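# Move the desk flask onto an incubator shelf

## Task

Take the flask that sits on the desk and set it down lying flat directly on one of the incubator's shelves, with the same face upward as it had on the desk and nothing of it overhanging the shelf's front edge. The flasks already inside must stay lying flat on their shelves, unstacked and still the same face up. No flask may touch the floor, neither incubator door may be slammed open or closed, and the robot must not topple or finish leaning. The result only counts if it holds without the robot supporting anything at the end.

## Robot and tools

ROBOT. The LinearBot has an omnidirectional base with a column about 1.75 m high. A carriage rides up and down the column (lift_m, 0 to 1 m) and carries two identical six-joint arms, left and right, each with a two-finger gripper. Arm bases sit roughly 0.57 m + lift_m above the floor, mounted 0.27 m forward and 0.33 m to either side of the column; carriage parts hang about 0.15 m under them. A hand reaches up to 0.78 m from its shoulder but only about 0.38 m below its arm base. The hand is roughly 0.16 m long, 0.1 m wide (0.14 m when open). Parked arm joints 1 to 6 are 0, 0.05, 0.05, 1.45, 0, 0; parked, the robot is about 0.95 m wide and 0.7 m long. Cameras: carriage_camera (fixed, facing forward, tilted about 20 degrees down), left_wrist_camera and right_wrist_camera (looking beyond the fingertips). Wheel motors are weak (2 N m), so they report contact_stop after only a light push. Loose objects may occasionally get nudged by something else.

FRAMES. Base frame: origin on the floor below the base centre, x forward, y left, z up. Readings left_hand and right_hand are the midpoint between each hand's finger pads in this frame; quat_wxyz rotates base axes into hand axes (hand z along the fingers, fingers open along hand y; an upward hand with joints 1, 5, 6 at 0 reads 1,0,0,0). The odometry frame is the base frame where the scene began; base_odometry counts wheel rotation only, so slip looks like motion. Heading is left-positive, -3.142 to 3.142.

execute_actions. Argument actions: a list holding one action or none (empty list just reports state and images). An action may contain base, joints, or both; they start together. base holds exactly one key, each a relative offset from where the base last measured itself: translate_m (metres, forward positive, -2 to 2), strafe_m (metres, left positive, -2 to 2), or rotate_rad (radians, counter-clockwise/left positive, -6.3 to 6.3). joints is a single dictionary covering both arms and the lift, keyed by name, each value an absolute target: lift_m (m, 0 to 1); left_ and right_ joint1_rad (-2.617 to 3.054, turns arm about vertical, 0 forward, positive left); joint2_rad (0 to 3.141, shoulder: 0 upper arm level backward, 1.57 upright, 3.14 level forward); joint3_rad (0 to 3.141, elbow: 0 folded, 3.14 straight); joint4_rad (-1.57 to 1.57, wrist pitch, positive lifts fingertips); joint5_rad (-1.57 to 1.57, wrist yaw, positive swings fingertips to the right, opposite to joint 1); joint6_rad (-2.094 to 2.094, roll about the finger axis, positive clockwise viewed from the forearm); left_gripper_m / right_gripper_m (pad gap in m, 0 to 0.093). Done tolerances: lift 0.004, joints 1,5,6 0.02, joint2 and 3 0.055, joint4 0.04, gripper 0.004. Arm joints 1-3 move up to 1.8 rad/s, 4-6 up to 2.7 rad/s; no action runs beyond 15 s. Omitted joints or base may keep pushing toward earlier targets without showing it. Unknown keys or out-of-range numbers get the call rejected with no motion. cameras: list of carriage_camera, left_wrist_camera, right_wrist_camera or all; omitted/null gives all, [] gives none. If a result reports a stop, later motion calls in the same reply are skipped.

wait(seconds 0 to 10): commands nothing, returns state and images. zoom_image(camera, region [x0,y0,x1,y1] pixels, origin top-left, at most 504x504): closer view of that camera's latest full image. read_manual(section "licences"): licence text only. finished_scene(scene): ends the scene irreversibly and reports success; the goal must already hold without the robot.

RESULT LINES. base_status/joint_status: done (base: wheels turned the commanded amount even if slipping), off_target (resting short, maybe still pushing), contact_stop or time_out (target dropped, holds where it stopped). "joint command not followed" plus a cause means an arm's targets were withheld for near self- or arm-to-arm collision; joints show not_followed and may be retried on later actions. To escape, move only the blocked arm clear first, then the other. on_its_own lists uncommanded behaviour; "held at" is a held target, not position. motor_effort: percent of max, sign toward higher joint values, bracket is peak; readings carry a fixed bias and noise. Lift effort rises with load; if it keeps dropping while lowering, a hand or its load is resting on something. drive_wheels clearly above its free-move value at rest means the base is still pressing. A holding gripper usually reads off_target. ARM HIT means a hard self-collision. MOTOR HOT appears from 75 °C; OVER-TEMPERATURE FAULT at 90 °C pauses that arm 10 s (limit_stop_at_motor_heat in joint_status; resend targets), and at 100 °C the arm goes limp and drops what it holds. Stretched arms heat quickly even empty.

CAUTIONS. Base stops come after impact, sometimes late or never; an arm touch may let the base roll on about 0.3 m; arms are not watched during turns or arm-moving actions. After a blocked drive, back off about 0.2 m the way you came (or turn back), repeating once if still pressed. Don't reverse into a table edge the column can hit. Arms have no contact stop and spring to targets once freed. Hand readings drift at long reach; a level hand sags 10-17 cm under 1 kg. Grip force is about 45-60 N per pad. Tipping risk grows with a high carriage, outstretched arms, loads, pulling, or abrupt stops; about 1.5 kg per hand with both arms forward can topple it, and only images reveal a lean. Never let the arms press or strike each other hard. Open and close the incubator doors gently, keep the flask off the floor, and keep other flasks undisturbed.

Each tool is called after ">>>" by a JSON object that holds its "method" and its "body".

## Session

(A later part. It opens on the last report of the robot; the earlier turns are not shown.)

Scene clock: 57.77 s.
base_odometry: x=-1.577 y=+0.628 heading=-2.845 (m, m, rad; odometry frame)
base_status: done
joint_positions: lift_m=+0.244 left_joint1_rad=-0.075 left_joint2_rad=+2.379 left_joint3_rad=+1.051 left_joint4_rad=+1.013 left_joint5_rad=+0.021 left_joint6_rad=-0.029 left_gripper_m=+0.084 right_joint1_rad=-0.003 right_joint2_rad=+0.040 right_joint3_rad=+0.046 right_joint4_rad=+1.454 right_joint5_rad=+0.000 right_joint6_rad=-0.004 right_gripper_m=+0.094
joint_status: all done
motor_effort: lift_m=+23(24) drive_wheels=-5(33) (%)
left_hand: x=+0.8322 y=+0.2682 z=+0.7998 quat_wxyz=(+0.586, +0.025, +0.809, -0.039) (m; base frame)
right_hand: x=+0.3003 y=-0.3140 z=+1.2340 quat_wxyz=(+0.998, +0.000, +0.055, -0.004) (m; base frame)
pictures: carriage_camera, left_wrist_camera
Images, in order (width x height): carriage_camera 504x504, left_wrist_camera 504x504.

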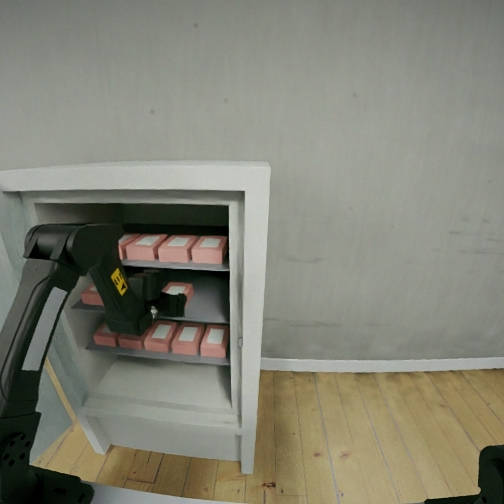

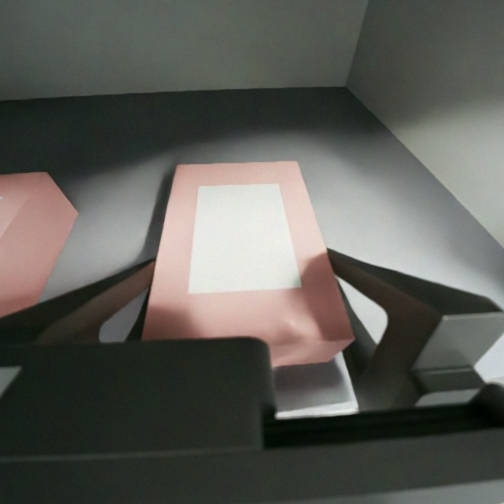

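>>> {"method": "execute_actions", "body": {"actions": [{"joints": {"left_gripper_m": 0.093}}], "cameras": ["carriage_camera", "left_wrist_camera"]}}

Scene clock: 59.47 s.
base_odometry: x=-1.577 y=+0.628 heading=-2.845 (m, m, rad; odometry frame)
base_status: not commanded
joint_positions: lift_m=+0.244 left_joint1_rad=-0.075 left_joint2_rad=+2.379 left_joint3_rad=+1.051 left_joint4_rad=+1.013 left_joint5_rad=+0.021 left_joint6_rad=-0.029 left_gripper_m=+0.093 right_joint1_rad=-0.003 right_joint2_rad=+0.040 right_joint3_rad=+0.046 right_joint4_rad=+1.454 right_joint5_rad=+0.000 right_joint6_rad=-0.004 right_gripper_m=+0.094
joint_status: all done
motor_effort: lift_m=+23(23) drive_wheels=-5(5) (%)
left_hand: x=+0.8322 y=+0.2682 z=+0.7998 quat_wxyz=(+0.586, +0.025, +0.809, -0.039) (m; base frame)
right_hand: x=+0.3003 y=-0.3140 z=+1.2340 quat_wxyz=(+0.998, +0.000, +0.055, -0.004) (m; base frame)
pictures: carriage_camera, left_wrist_camera
Images, in order (width x height): carriage_camera 504x504, left_wrist_camera 504x504.

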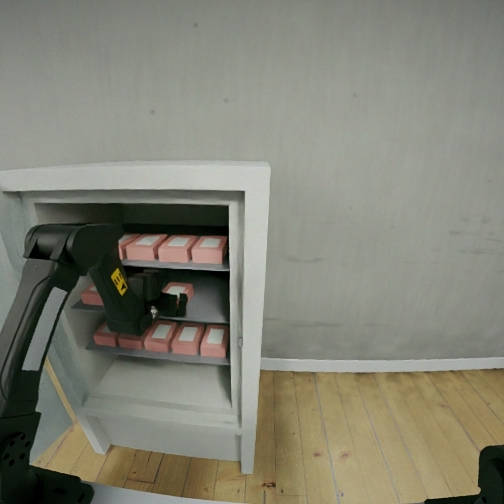

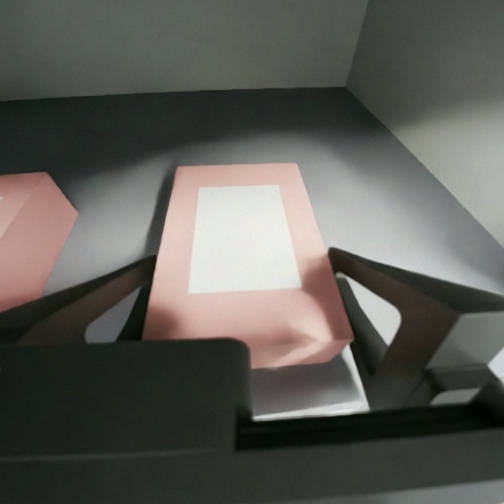

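>>> {"method": "execute_actions", "body": {"actions": [{"base": {"translate_m": -0.13}}], "cameras": ["carriage_camera", "left_wrist_camera"]}}

Scene clock: 61.87 s.
base_odometry: x=-1.453 y=+0.667 heading=-2.845 (m, m, rad; odometry frame)
base_status: done
joint_positions: lift_m=+0.244 left_joint1_rad=-0.075 left_joint2_rad=+2.379 left_joint3_rad=+1.051 left_joint4_rad=+1.013 left_joint5_rad=+0.021 left_joint6_rad=-0.029 left_gripper_m=+0.093 right_joint1_rad=-0.003 right_joint2_rad=+0.040 right_joint3_rad=+0.046 right_joint4_rad=+1.452 right_joint5_rad=+0.000 right_joint6_rad=-0.004 right_gripper_m=+0.094
joint_status: not commanded
motor_effort: lift_m=+23(22) drive_wheels=+9(27) (%)
left_hand: x=+0.8322 y=+0.2682 z=+0.7998 quat_wxyz=(+0.586, +0.025, +0.809, -0.039) (m; base frame)
right_hand: x=+0.3008 y=-0.3140 z=+1.2340 quat_wxyz=(+0.998, +0.000, +0.056, -0.004) (m; base frame)
pictures: carriage_camera, left_wrist_camera
Images, in order (width x height): carriage_camera 504x504, left_wrist_camera 504x504.

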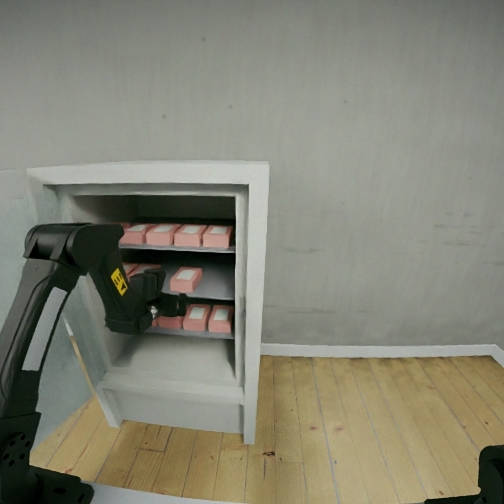

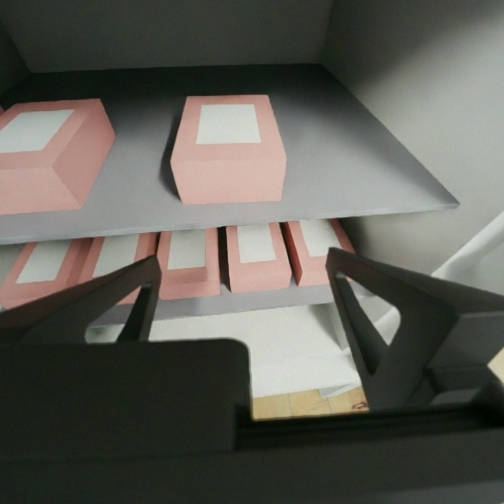

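>>> {"method": "zoom_image", "body": {"camera": "left_wrist_camera", "region": [0, 60, 360, 260]}}

>>> {"method": "zoom_image", "body": {"camera": "carriage_camera", "region": [60, 190, 260, 360]}}

Region (0, 60, 360, 260) of left_wrist_camera's 504x504 image, scaled by 1.400, with more detail than that image has.

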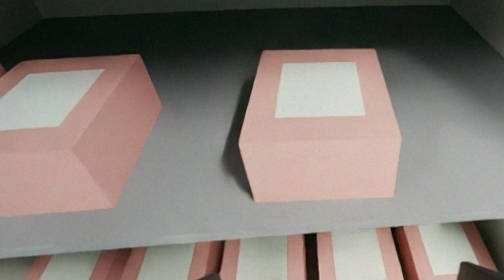

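Region (60, 190, 260, 360) of carriage_camera's 504x504 image, scaled by 2.520, with more detail than that image has; it fills the top 428 rows of this view, and the rest is white.

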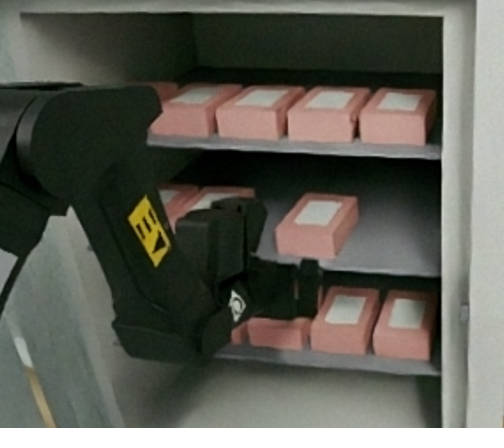

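>>> {"method": "finished_scene", "body": {"scene": 2}}

The scene is finished: the task was done.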